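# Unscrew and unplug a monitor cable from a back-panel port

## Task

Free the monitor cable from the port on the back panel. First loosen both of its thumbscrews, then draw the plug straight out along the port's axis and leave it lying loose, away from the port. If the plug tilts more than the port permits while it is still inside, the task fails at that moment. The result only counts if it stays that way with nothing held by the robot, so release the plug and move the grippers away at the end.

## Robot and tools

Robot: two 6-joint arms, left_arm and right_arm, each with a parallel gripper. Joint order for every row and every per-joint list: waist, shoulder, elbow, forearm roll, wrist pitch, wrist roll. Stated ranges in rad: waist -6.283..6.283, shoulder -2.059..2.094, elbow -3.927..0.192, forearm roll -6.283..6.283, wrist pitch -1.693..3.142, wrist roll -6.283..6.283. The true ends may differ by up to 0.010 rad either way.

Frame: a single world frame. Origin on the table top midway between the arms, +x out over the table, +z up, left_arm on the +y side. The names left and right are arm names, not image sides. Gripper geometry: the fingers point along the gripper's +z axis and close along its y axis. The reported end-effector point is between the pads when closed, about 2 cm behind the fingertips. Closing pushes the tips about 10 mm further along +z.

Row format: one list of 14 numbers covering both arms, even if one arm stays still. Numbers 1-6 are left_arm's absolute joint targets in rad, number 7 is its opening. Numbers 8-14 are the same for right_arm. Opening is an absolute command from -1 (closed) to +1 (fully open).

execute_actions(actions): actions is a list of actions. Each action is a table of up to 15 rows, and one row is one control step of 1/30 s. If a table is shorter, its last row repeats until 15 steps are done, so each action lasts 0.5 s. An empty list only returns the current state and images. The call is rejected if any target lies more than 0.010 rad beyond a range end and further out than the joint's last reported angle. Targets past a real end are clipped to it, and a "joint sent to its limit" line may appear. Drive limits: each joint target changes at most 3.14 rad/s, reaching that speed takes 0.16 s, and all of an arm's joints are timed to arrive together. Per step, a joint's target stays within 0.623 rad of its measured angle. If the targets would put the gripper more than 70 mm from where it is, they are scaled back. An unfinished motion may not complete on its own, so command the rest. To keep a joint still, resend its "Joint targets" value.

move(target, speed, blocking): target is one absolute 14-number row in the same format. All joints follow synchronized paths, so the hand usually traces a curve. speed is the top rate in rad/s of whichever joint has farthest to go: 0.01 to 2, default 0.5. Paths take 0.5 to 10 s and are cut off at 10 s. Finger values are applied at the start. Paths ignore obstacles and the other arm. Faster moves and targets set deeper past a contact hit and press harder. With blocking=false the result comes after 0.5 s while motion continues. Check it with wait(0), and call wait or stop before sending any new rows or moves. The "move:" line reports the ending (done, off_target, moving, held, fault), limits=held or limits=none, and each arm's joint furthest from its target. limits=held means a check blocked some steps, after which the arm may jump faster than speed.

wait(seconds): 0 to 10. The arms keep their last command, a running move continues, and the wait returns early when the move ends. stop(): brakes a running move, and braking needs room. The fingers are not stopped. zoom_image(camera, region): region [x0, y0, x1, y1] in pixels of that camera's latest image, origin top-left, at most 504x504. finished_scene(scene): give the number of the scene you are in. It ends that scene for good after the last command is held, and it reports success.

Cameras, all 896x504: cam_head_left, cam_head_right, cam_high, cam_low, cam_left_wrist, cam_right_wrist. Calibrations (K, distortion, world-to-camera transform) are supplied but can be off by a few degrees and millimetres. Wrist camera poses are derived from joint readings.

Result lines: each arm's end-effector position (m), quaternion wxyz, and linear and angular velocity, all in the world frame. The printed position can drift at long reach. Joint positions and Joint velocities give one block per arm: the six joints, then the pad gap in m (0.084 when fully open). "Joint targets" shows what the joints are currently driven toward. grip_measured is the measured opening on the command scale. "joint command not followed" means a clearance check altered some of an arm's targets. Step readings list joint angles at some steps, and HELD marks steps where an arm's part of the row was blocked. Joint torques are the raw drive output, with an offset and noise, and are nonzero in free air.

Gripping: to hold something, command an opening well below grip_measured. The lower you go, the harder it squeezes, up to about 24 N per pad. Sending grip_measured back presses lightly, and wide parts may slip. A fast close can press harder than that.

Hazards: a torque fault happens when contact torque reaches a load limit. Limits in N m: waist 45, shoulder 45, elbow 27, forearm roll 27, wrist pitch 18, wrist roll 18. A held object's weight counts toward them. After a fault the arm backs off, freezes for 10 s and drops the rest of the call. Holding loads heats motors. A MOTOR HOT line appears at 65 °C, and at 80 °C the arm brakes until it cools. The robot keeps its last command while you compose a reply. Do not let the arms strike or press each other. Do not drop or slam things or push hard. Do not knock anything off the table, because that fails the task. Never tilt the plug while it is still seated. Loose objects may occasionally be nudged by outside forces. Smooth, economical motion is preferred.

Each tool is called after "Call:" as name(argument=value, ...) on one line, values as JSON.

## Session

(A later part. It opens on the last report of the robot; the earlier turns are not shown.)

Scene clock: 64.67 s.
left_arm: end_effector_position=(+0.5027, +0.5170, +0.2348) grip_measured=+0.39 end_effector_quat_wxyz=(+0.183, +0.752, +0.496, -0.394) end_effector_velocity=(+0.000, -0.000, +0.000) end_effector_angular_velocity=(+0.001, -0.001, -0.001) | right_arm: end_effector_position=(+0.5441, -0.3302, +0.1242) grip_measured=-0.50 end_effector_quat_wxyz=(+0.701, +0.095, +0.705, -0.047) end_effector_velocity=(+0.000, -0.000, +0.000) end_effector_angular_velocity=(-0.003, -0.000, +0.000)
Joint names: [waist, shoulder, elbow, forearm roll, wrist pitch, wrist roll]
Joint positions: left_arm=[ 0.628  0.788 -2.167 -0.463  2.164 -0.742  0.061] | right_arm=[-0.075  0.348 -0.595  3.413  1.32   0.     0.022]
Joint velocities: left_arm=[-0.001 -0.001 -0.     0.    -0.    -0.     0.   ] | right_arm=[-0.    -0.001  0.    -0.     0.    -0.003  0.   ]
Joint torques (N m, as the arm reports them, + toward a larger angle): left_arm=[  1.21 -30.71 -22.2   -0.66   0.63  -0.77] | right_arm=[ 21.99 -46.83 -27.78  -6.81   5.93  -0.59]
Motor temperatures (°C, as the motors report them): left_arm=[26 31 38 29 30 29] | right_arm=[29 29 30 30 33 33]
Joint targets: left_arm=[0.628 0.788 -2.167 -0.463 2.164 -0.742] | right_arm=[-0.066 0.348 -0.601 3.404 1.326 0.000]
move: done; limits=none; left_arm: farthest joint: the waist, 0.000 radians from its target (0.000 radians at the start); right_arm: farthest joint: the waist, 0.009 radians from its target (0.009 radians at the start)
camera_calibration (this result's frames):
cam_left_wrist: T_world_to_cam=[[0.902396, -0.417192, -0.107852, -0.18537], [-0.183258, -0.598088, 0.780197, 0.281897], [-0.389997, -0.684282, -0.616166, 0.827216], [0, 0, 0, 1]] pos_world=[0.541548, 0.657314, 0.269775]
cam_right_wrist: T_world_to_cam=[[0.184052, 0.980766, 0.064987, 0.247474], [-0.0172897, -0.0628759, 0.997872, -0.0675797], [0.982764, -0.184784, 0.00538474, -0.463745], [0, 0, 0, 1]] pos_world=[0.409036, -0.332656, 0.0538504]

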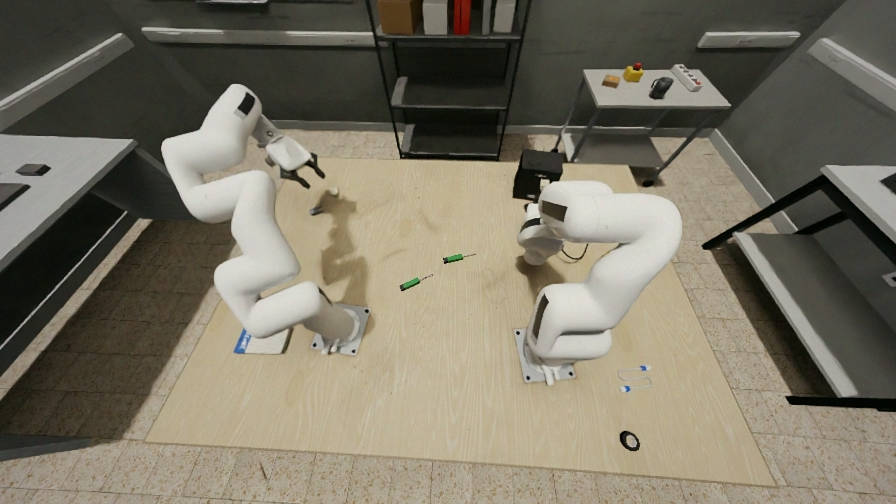

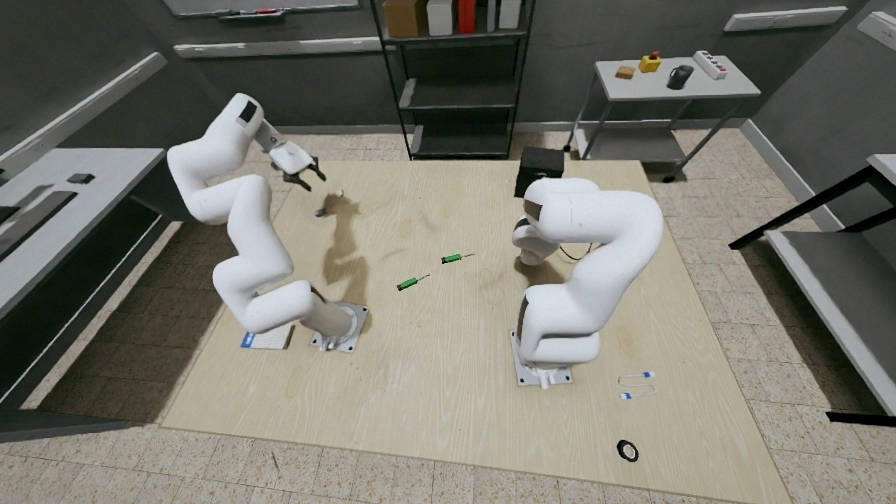

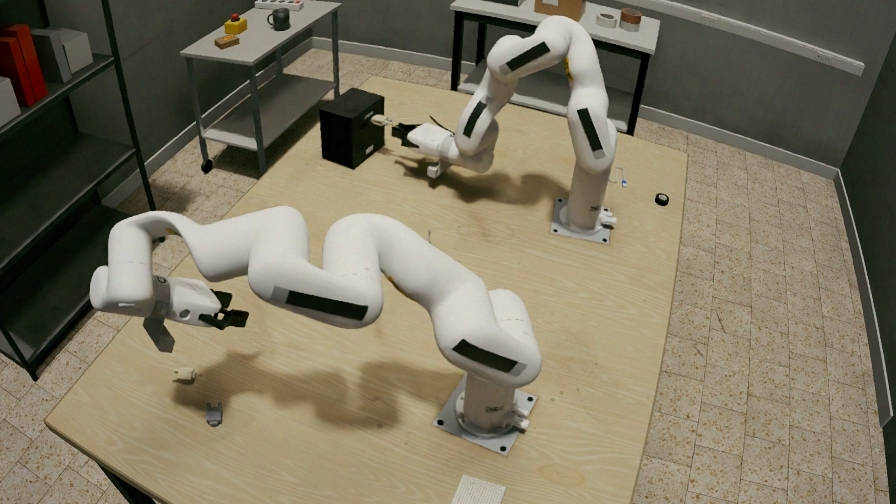

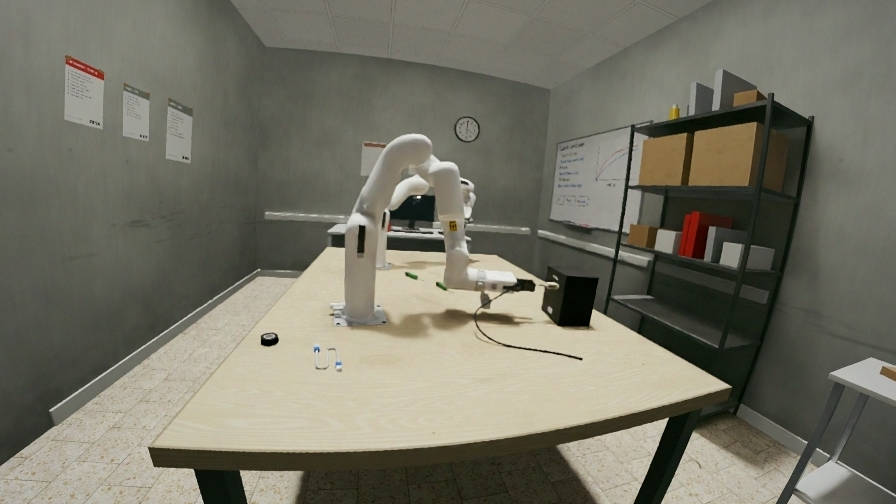

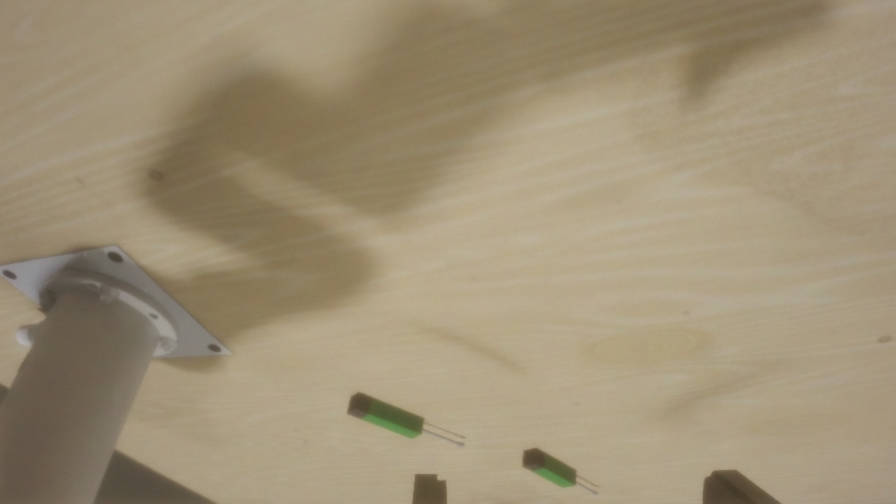

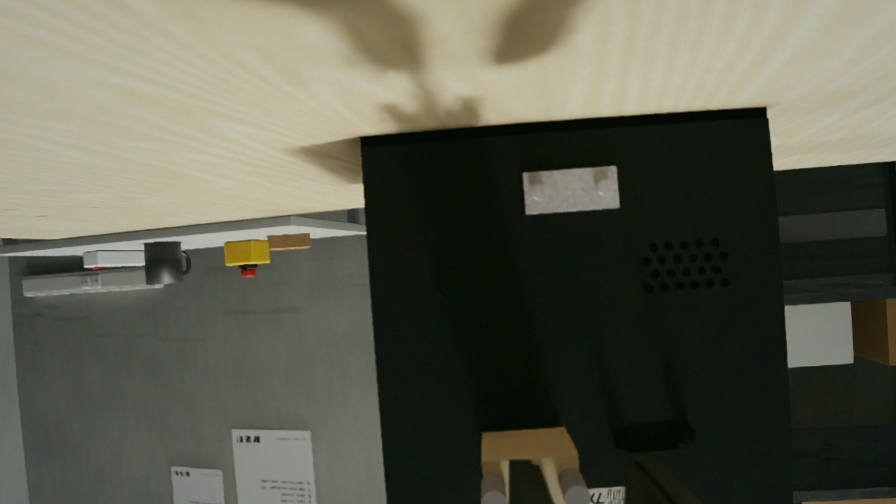

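Pressing on the stiff cable. Turn fingers vertical.

Call:
move(target=[0.628,0.788,-2.167,-0.463,2.164,-0.742,0.4,-0.066,0.348,-0.601,3.404,1.326,1.5,-0.3], speed=1.5)

Scene clock: 73.53 s.
left_arm: end_effector_position=(+0.5027, +0.5170, +0.2348) grip_measured=+0.39 end_effector_quat_wxyz=(+0.183, +0.752, +0.496, -0.394) end_effector_velocity=(-0.000, +0.000, -0.000) end_effector_angular_velocity=(+0.000, +0.000, +0.000) | right_arm: end_effector_position=(+0.5473, -0.3234, +0.1281) grip_measured=-0.32 end_effector_quat_wxyz=(+0.545, +0.542, +0.454, +0.450) end_effector_velocity=(+0.000, -0.000, +0.000) end_effector_angular_velocity=(+0.001, -0.000, -0.001)
Joint names: [waist, shoulder, elbow, forearm roll, wrist pitch, wrist roll]
Joint positions: left_arm=[ 0.628  0.788 -2.167 -0.463  2.164 -0.742  0.061] | right_arm=[-0.066  0.348 -0.601  3.404  1.326  1.5    0.03 ]
Joint velocities: left_arm=[ 0.  0.  0.  0. -0.  0.  0.] | right_arm=[-0.001 -0.001 -0.    -0.    -0.001  0.001  0.   ]
Joint torques (N m, as the arm reports them, + toward a larger angle): left_arm=[  0.57 -31.11 -22.23  -0.74   0.48  -0.75] | right_arm=[ -1.71 -26.59 -10.69  -0.29   1.54   0.52]
Motor temperatures (°C, as the motors report them): left_arm=[26 31 38 29 30 29] | right_arm=[29 29 31 31 34 33]
Joint targets: left_arm=[0.628 0.788 -2.167 -0.463 2.164 -0.742] | right_arm=[-0.066 0.348 -0.601 3.404 1.326 1.500]
move: done; limits=none; left_arm: farthest joint: the waist, 0.000 radians from its target (0.000 radians at the start); right_arm: farthest joint: the waist, 0.000 radians from its target (0.009 radians at the start)
camera_calibration (this result's frames):
cam_left_wrist: T_world_to_cam=[[0.902396, -0.417191, -0.107852, -0.18537], [-0.183258, -0.598088, 0.780197, 0.281897], [-0.389996, -0.684282, -0.616166, 0.827216], [0, 0, 0, 1]] pos_world=[0.541548, 0.657314, 0.269775]
cam_right_wrist: T_world_to_cam=[[-0.0146968, 0.0100583, 0.999841, -0.0850088], [-0.198809, -0.980014, 0.00693651, -0.141279], [0.979928, -0.198675, 0.0164027, -0.470054], [0, 0, 0, 1]] pos_world=[0.431283, -0.230989, 0.0936855]

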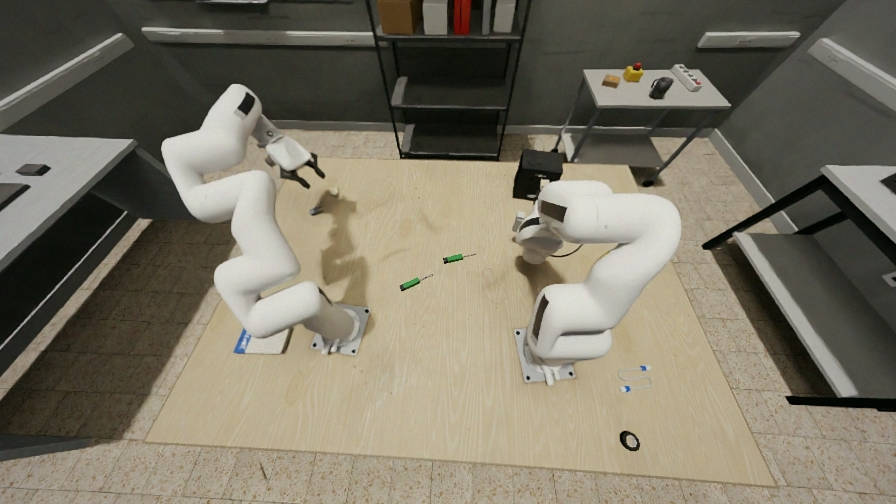

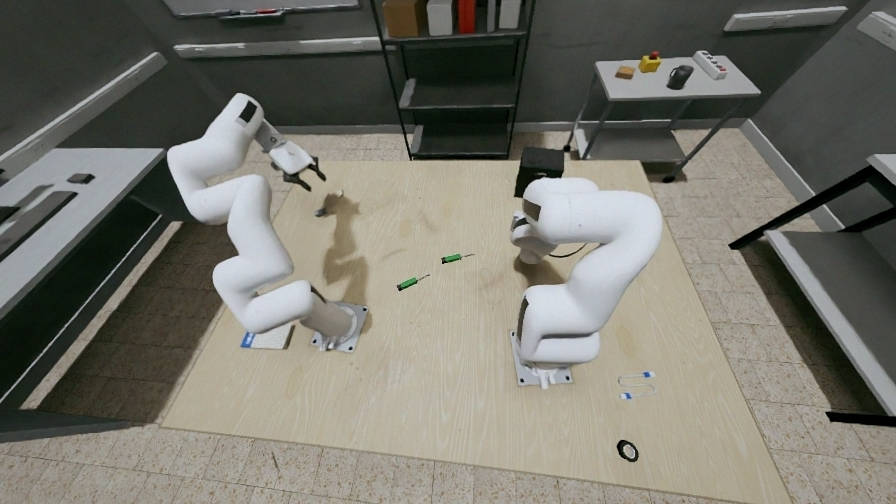

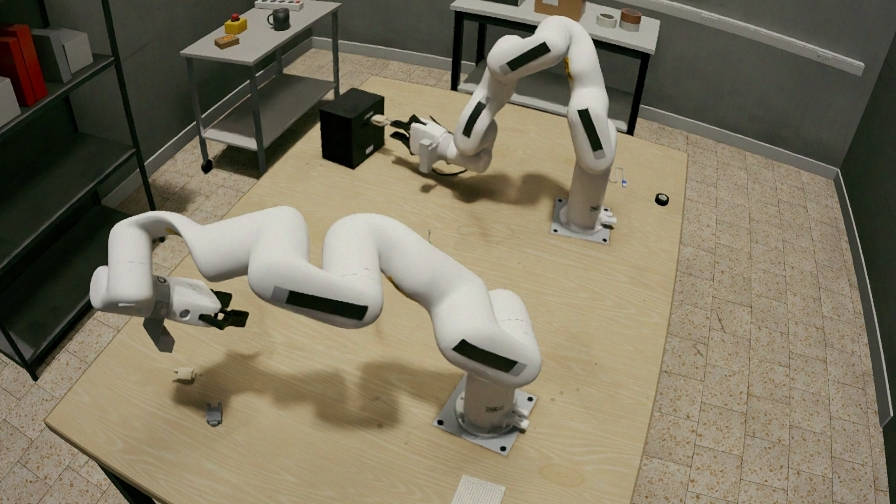

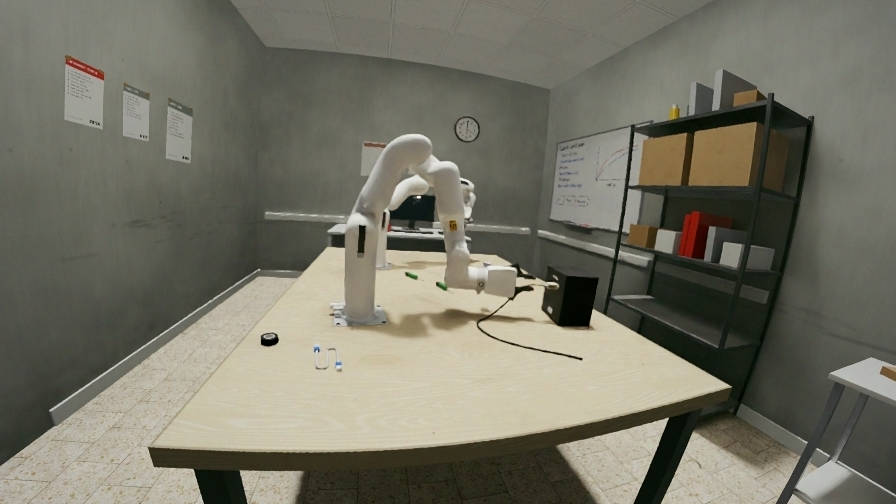

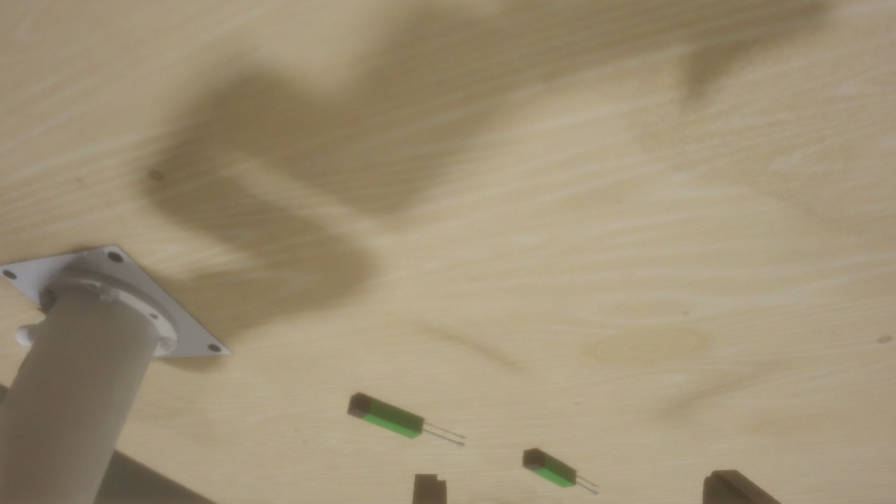

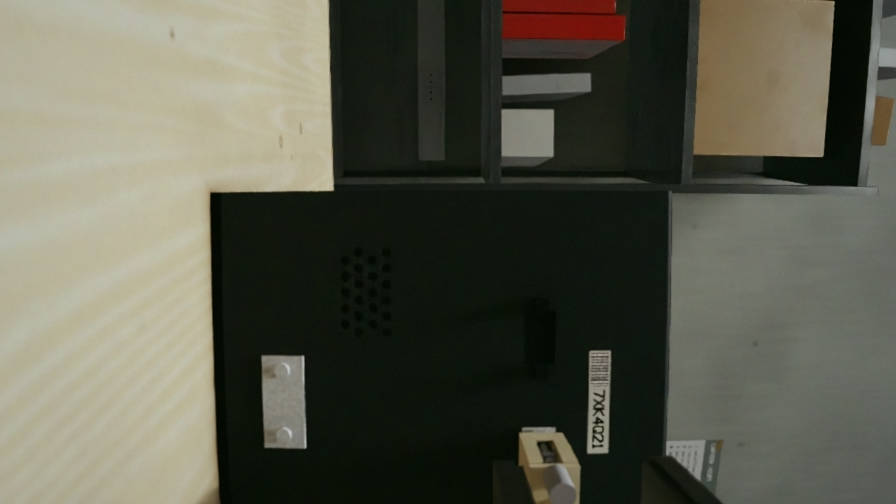

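Call:
move(target=[0.628,0.788,-2.167,-0.463,2.164,-0.742,0.4,-0.066,0.348,-0.601,3.404,1.326,3.08,1], speed=1)

Call:
move(target=[0.628,0.788,-2.167,-0.463,2.164,-0.742,0.4,-0.16,0.391,-0.739,3.312,1.2275,3.084,1], speed=0.15)

Call:
move(target=[0.628,0.788,-2.167,-0.463,2.164,-0.742,0.4,-0.16,0.455,-0.752,3.309,1.2777,3.092,0.17], speed=0.15)

Call:
zoom_image(camera="cam_high", region=[320,80,480,180])

Scene clock: 116.77 s.
left_arm: end_effector_position=(+0.5027, +0.5170, +0.2348) grip_measured=+0.39 end_effector_quat_wxyz=(+0.183, +0.752, +0.496, -0.394) end_effector_velocity=(+0.000, -0.000, +0.001) end_effector_angular_velocity=(+0.001, -0.001, -0.000) | right_arm: end_effector_position=(+0.5473, -0.3234, +0.1281) grip_measured=+1.00 end_effector_quat_wxyz=(+0.064, +0.704, -0.066, +0.704) end_effector_velocity=(-0.000, -0.000, +0.000) end_effector_angular_velocity=(+0.002, -0.000, -0.001)
Joint names: [waist, shoulder, elbow, forearm roll, wrist pitch, wrist roll]
Joint positions: left_arm=[ 0.628  0.788 -2.167 -0.463  2.164 -0.742  0.061] | right_arm=[-0.066  0.348 -0.601  3.404  1.326  3.08   0.084]
Joint velocities: left_arm=[-0.001 -0.001 -0.     0.     0.    -0.    -0.   ] | right_arm=[-0.    -0.     0.     0.    -0.001  0.001  0.   ]
Joint torques (N m, as the arm reports them, + toward a larger angle): left_arm=[  1.43 -30.93 -21.91  -0.68   0.49  -0.33] | right_arm=[ -1.83 -26.74 -10.72  -0.35   1.45   0.48]
Motor temperatures (°C, as the motors report them): left_arm=[26 31 38 29 30 29] | right_arm=[29 29 30 30 33 33]
Joint targets: left_arm=[0.628 0.788 -2.167 -0.463 2.164 -0.742] | right_arm=[-0.066 0.348 -0.601 3.404 1.326 3.080]
move: done; limits=none; left_arm: farthest joint: the waist, 0.000 radians from its target (0.000 radians at the start); right_arm: farthest joint: the waist, 0.000 radians from its target (0.000 radians at the start)
camera_calibration (this result's frames):
cam_left_wrist: T_world_to_cam=[[0.902396, -0.417192, -0.107852, -0.18537], [-0.183258, -0.598088, 0.780197, 0.281897], [-0.389997, -0.684282, -0.616166, 0.827216], [0, 0, 0, 1]] pos_world=[0.541548, 0.657314, 0.269775]
cam_right_wrist: T_world_to_cam=[[-0.198854, -0.980027, -0.00202769, -0.175992], [-0.0157308, 0.00526063, -0.999862, 0.206138], [0.979903, -0.198795, -0.0164627, -0.465863], [0, 0, 0, 1]] pos_world=[0.424746, -0.266173, 0.198083]

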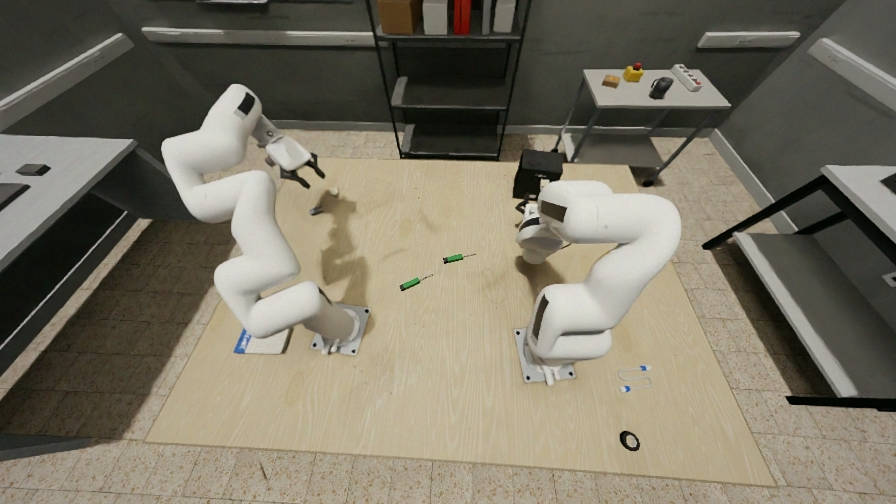

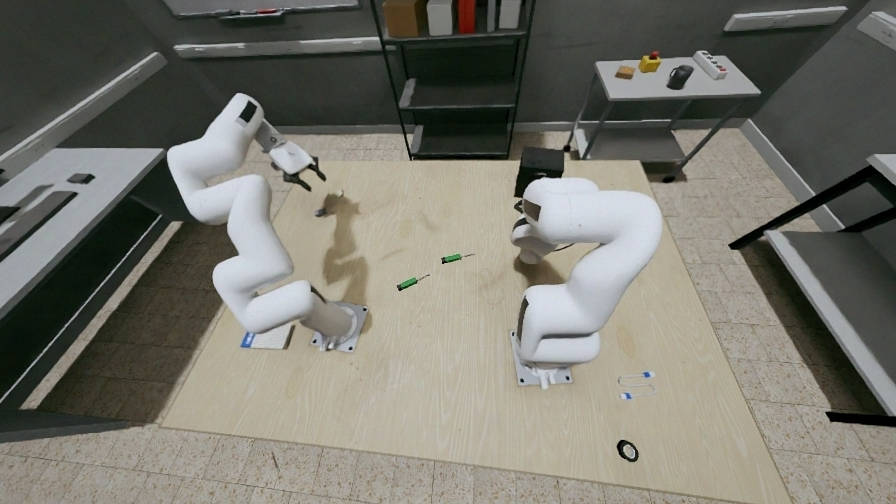

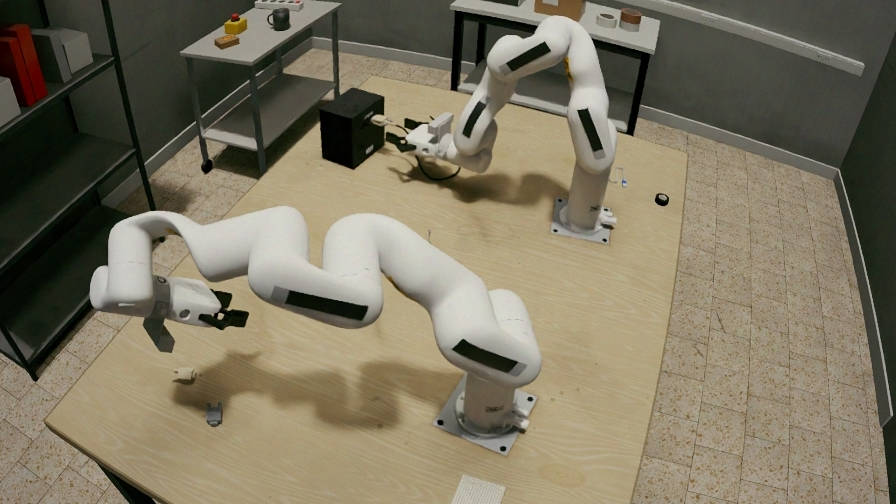

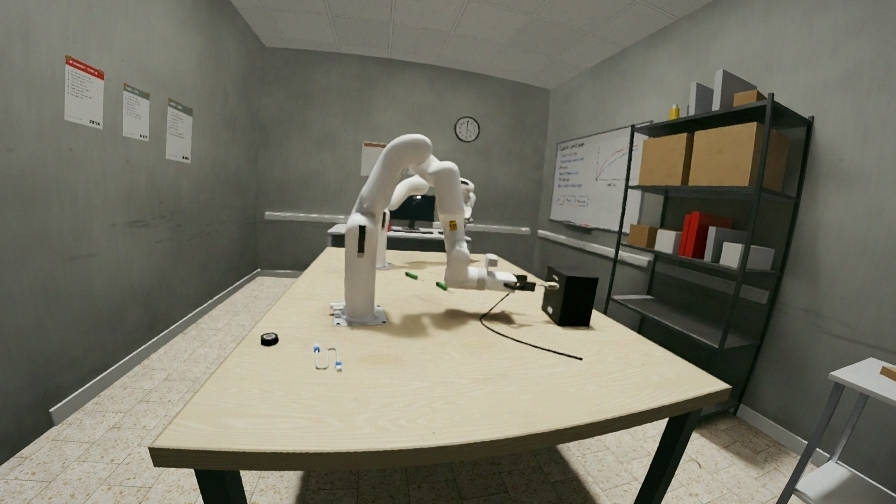

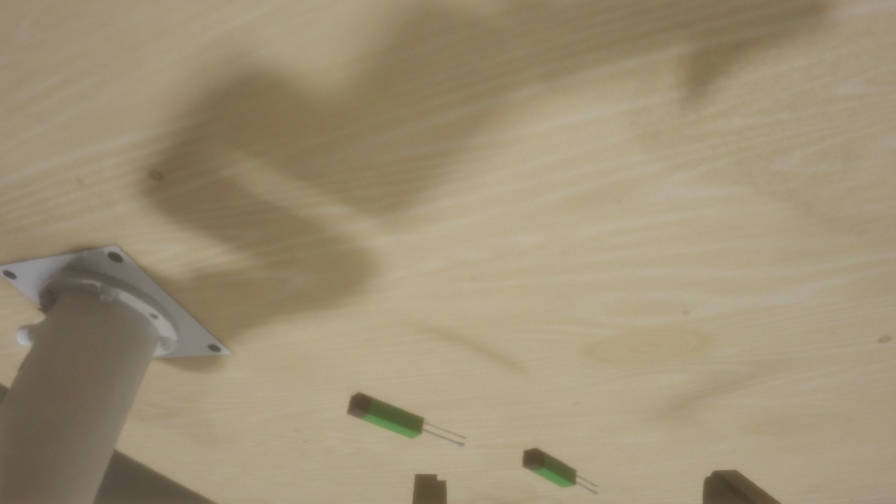

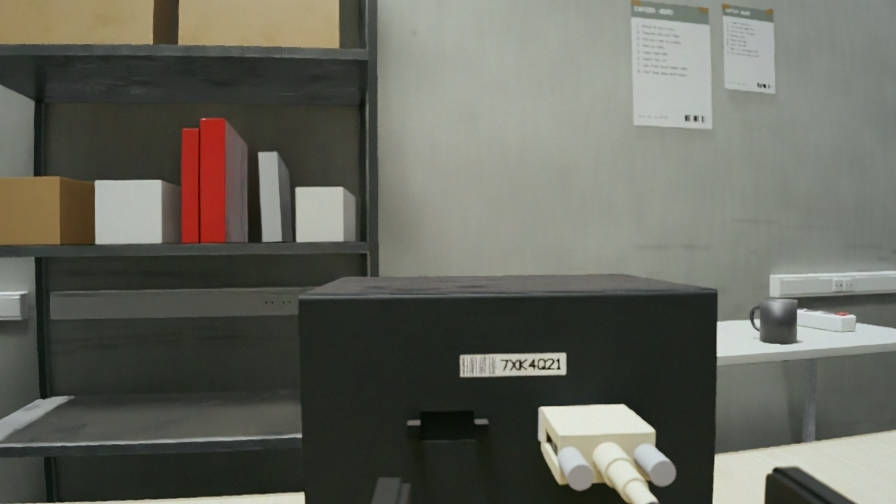

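Scene clock: 118.17 s.
left_arm: end_effector_position=(+0.5027, +0.5170, +0.2348) grip_measured=+0.39 end_effector_quat_wxyz=(+0.183, +0.752, +0.496, -0.394) end_effector_velocity=(-0.000, +0.000, +0.000) end_effector_angular_velocity=(+0.000, +0.000, +0.000) | right_arm: end_effector_position=(+0.5871, -0.3536, +0.1377) grip_measured=+1.00 end_effector_quat_wxyz=(+0.065, +0.705, -0.065, +0.704) end_effector_velocity=(+0.001, -0.001, +0.001) end_effector_angular_velocity=(-0.001, -0.002, -0.000)
Joint names: [waist, shoulder, elbow, forearm roll, wrist pitch, wrist roll]
Joint positions: left_arm=[ 0.628  0.788 -2.167 -0.463  2.164 -0.742  0.061] | right_arm=[-0.16   0.391 -0.738  3.312  1.227  3.084  0.084]
Joint velocities: left_arm=[ 0.    -0.001  0.001 -0.     0.    -0.     0.   ] | right_arm=[-0.001  0.    -0.002 -0.001  0.    -0.     0.   ]
Joint torques (N m, as the arm reports them, + toward a larger angle): left_arm=[  0.3  -30.83 -21.94  -1.04   0.41  -0.78] | right_arm=[ -2.91 -31.12 -15.57  -0.2    2.2    0.52]
Motor temperatures (°C, as the motors report them): left_arm=[26 31 38 29 30 29] | right_arm=[29 29 30 30 33 33]
Joint targets: left_arm=[0.628 0.788 -2.167 -0.463 2.164 -0.742] | right_arm=[-0.160 0.391 -0.739 3.312 1.228 3.084]
move: done; limits=none; left_arm: farthest joint: the waist, 0.000 radians from its target (0.000 radians at the start); right_arm: farthest joint: the elbow, 0.001 radians from its target (0.138 radians at the start)
camera_calibration (this result's frames):
cam_left_wrist: T_world_to_cam=[[0.902396, -0.417191, -0.107852, -0.18537], [-0.183258, -0.598088, 0.780197, 0.281897], [-0.389996, -0.684282, -0.616166, 0.827216], [0, 0, 0, 1]] pos_world=[0.541548, 0.657314, 0.269775]
cam_right_wrist: T_world_to_cam=[[-0.198618, -0.980076, 0.00100135, -0.198273], [-0.0172819, 0.00248072, -0.999848, 0.216448], [0.979925, -0.198605, -0.0174303, -0.510468], [0, 0, 0, 1]] pos_world=[0.46458, -0.296241, 0.207716]

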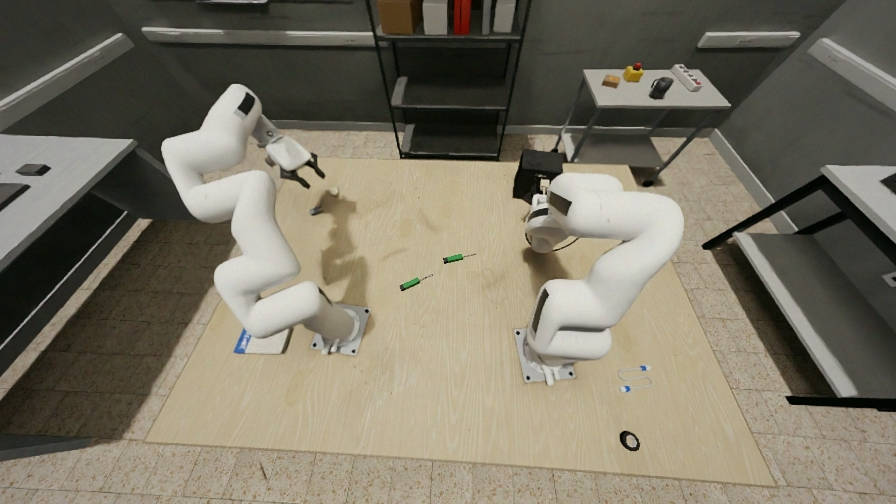

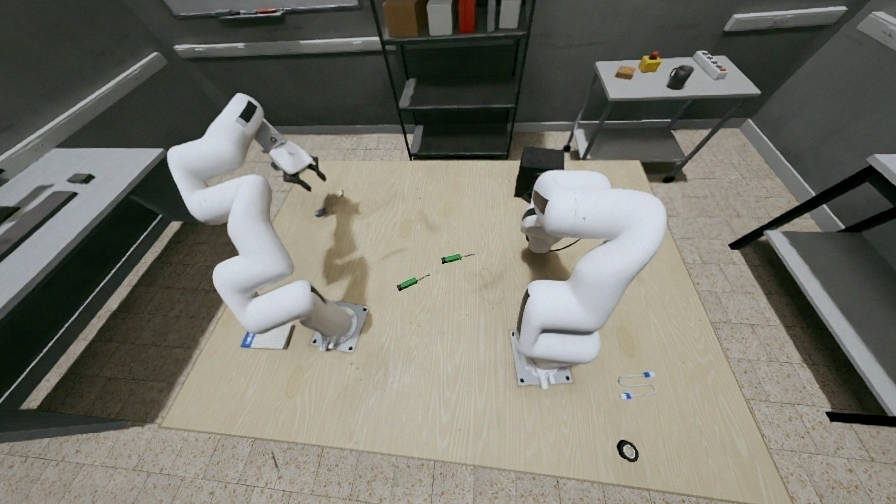

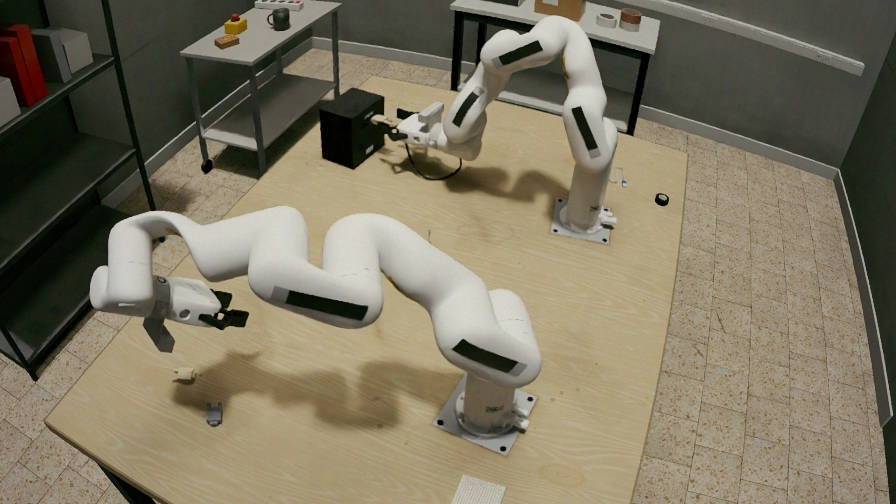

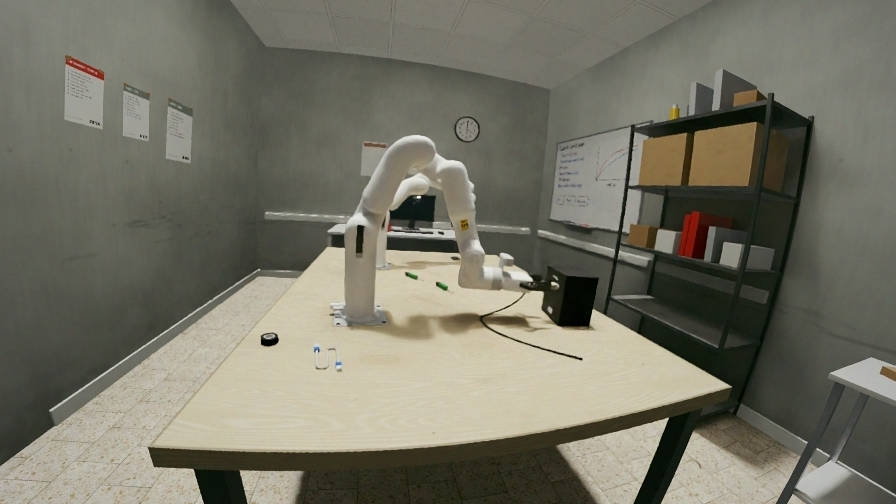

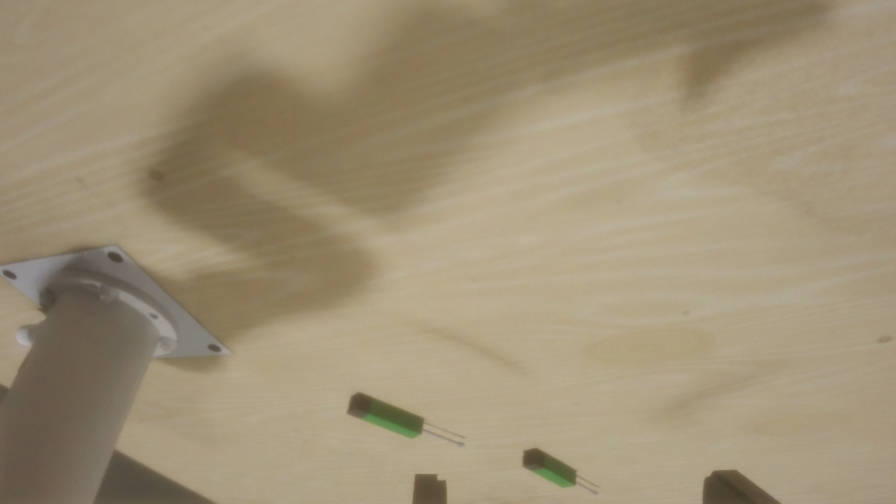

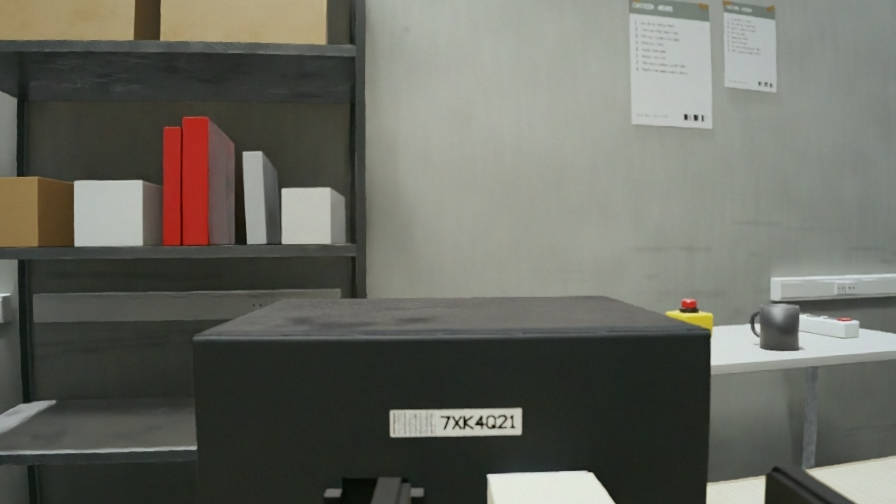

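Scene clock: 119.03 s.
left_arm: end_effector_position=(+0.5027, +0.5170, +0.2348) grip_measured=+0.39 end_effector_quat_wxyz=(+0.183, +0.752, +0.496, -0.394) end_effector_velocity=(+0.000, -0.000, -0.000) end_effector_angular_velocity=(-0.001, +0.001, -0.001) | right_arm: end_effector_position=(+0.5872, -0.3544, +0.1185) grip_measured=+0.16 end_effector_quat_wxyz=(+0.065, +0.704, -0.065, +0.704) end_effector_velocity=(+0.000, -0.000, -0.000) end_effector_angular_velocity=(+0.002, -0.001, +0.000)
Joint names: [waist, shoulder, elbow, forearm roll, wrist pitch, wrist roll]
Joint positions: left_arm=[ 0.628  0.788 -2.167 -0.463  2.164 -0.742  0.061] | right_arm=[-0.16   0.455 -0.752  3.309  1.278  3.092  0.051]
Joint velocities: left_arm=[-0.001  0.001  0.001 -0.001 -0.    -0.     0.   ] | right_arm=[-0.     0.001 -0.    -0.001  0.002  0.002 -0.   ]
Joint torques (N m, as the arm reports them, + toward a larger angle): left_arm=[  1.2  -30.75 -22.35  -0.88   0.4   -0.91] | right_arm=[ -2.09 -29.52 -12.19  -0.45   1.55   0.52]
Motor temperatures (°C, as the motors report them): left_arm=[26 31 38 29 30 29] | right_arm=[29 29 30 30 33 33]
Joint targets: left_arm=[0.628 0.788 -2.167 -0.463 2.164 -0.742] | right_arm=[-0.160 0.455 -0.752 3.309 1.278 3.092]
move: done; limits=none; left_arm: farthest joint: the waist, 0.000 radians from its target (0.000 radians at the start); right_arm: farthest joint: the waist, 0.000 radians from its target (0.000 radians at the start)
camera_calibration (this result's frames):
cam_left_wrist: T_world_to_cam=[[0.902396, -0.417191, -0.107852, -0.18537], [-0.183258, -0.598088, 0.780197, 0.281897], [-0.389996, -0.684282, -0.616166, 0.827216], [0, 0, 0, 1]] pos_world=[0.541548, 0.657314, 0.269775]
cam_right_wrist: T_world_to_cam=[[-0.19868, -0.980063, 0.00188579, -0.199073], [-0.0160759, 0.00133503, -0.99987, 0.196114], [0.979933, -0.198684, -0.0160206, -0.511299], [0, 0, 0, 1]] pos_world=[0.46464, -0.296952, 0.188273]

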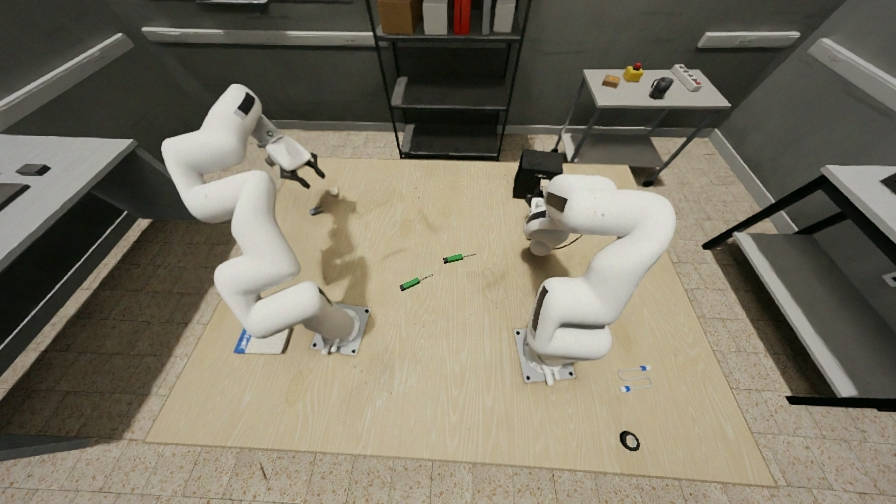

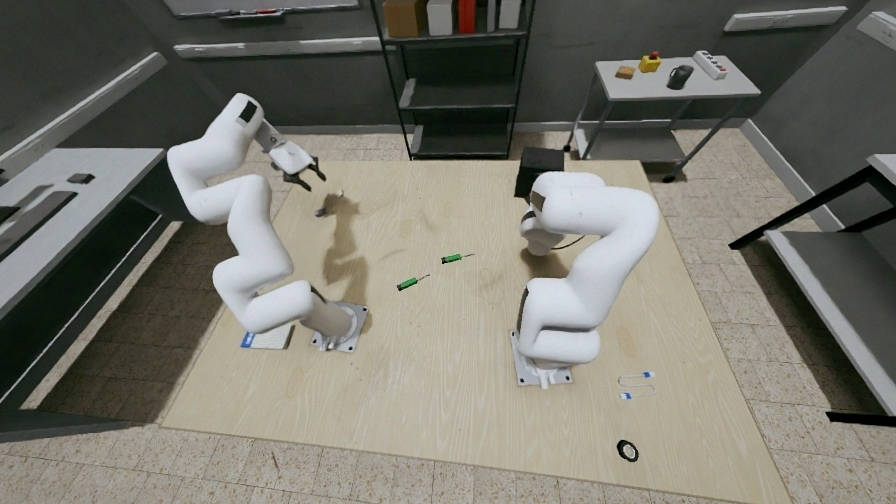

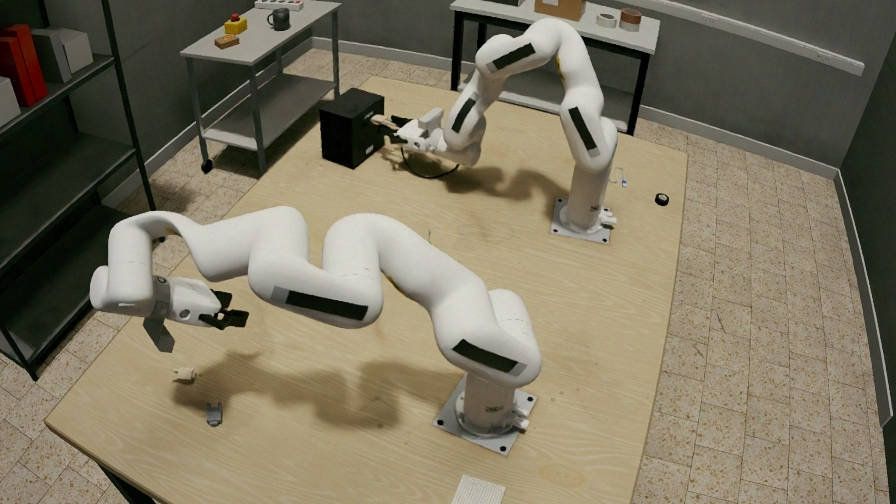

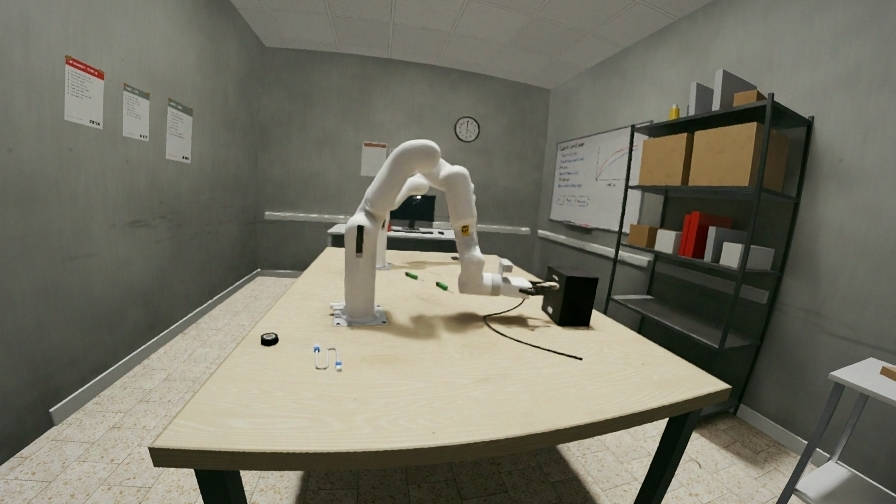

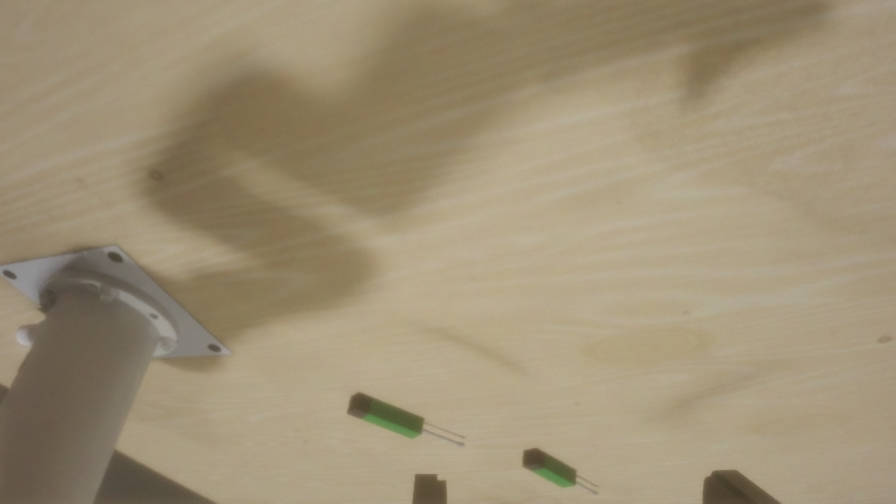

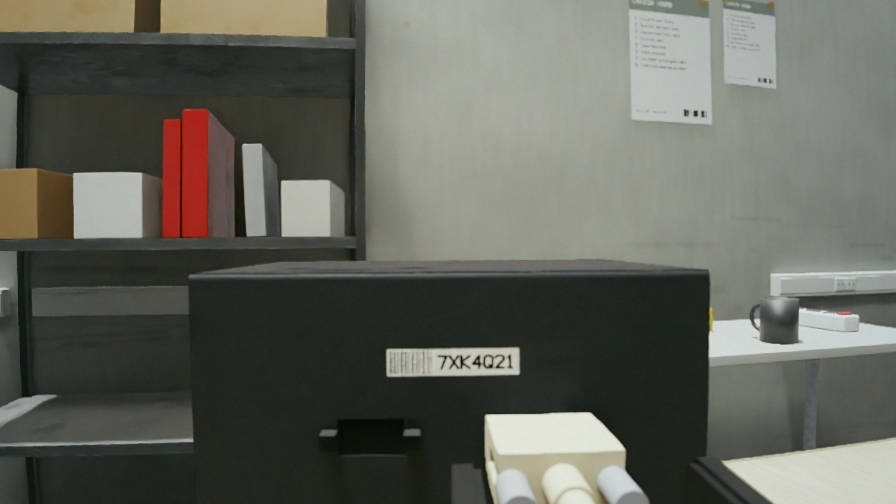

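Region (320, 80, 480, 180) of cam_high's 896x504 image, scaled by 3.150, with more detail than that image has; it fills the top 315 rows of this view, and the rest is white.

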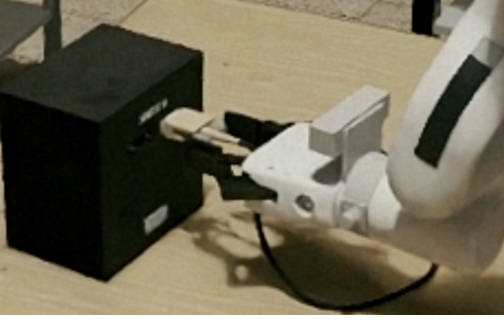

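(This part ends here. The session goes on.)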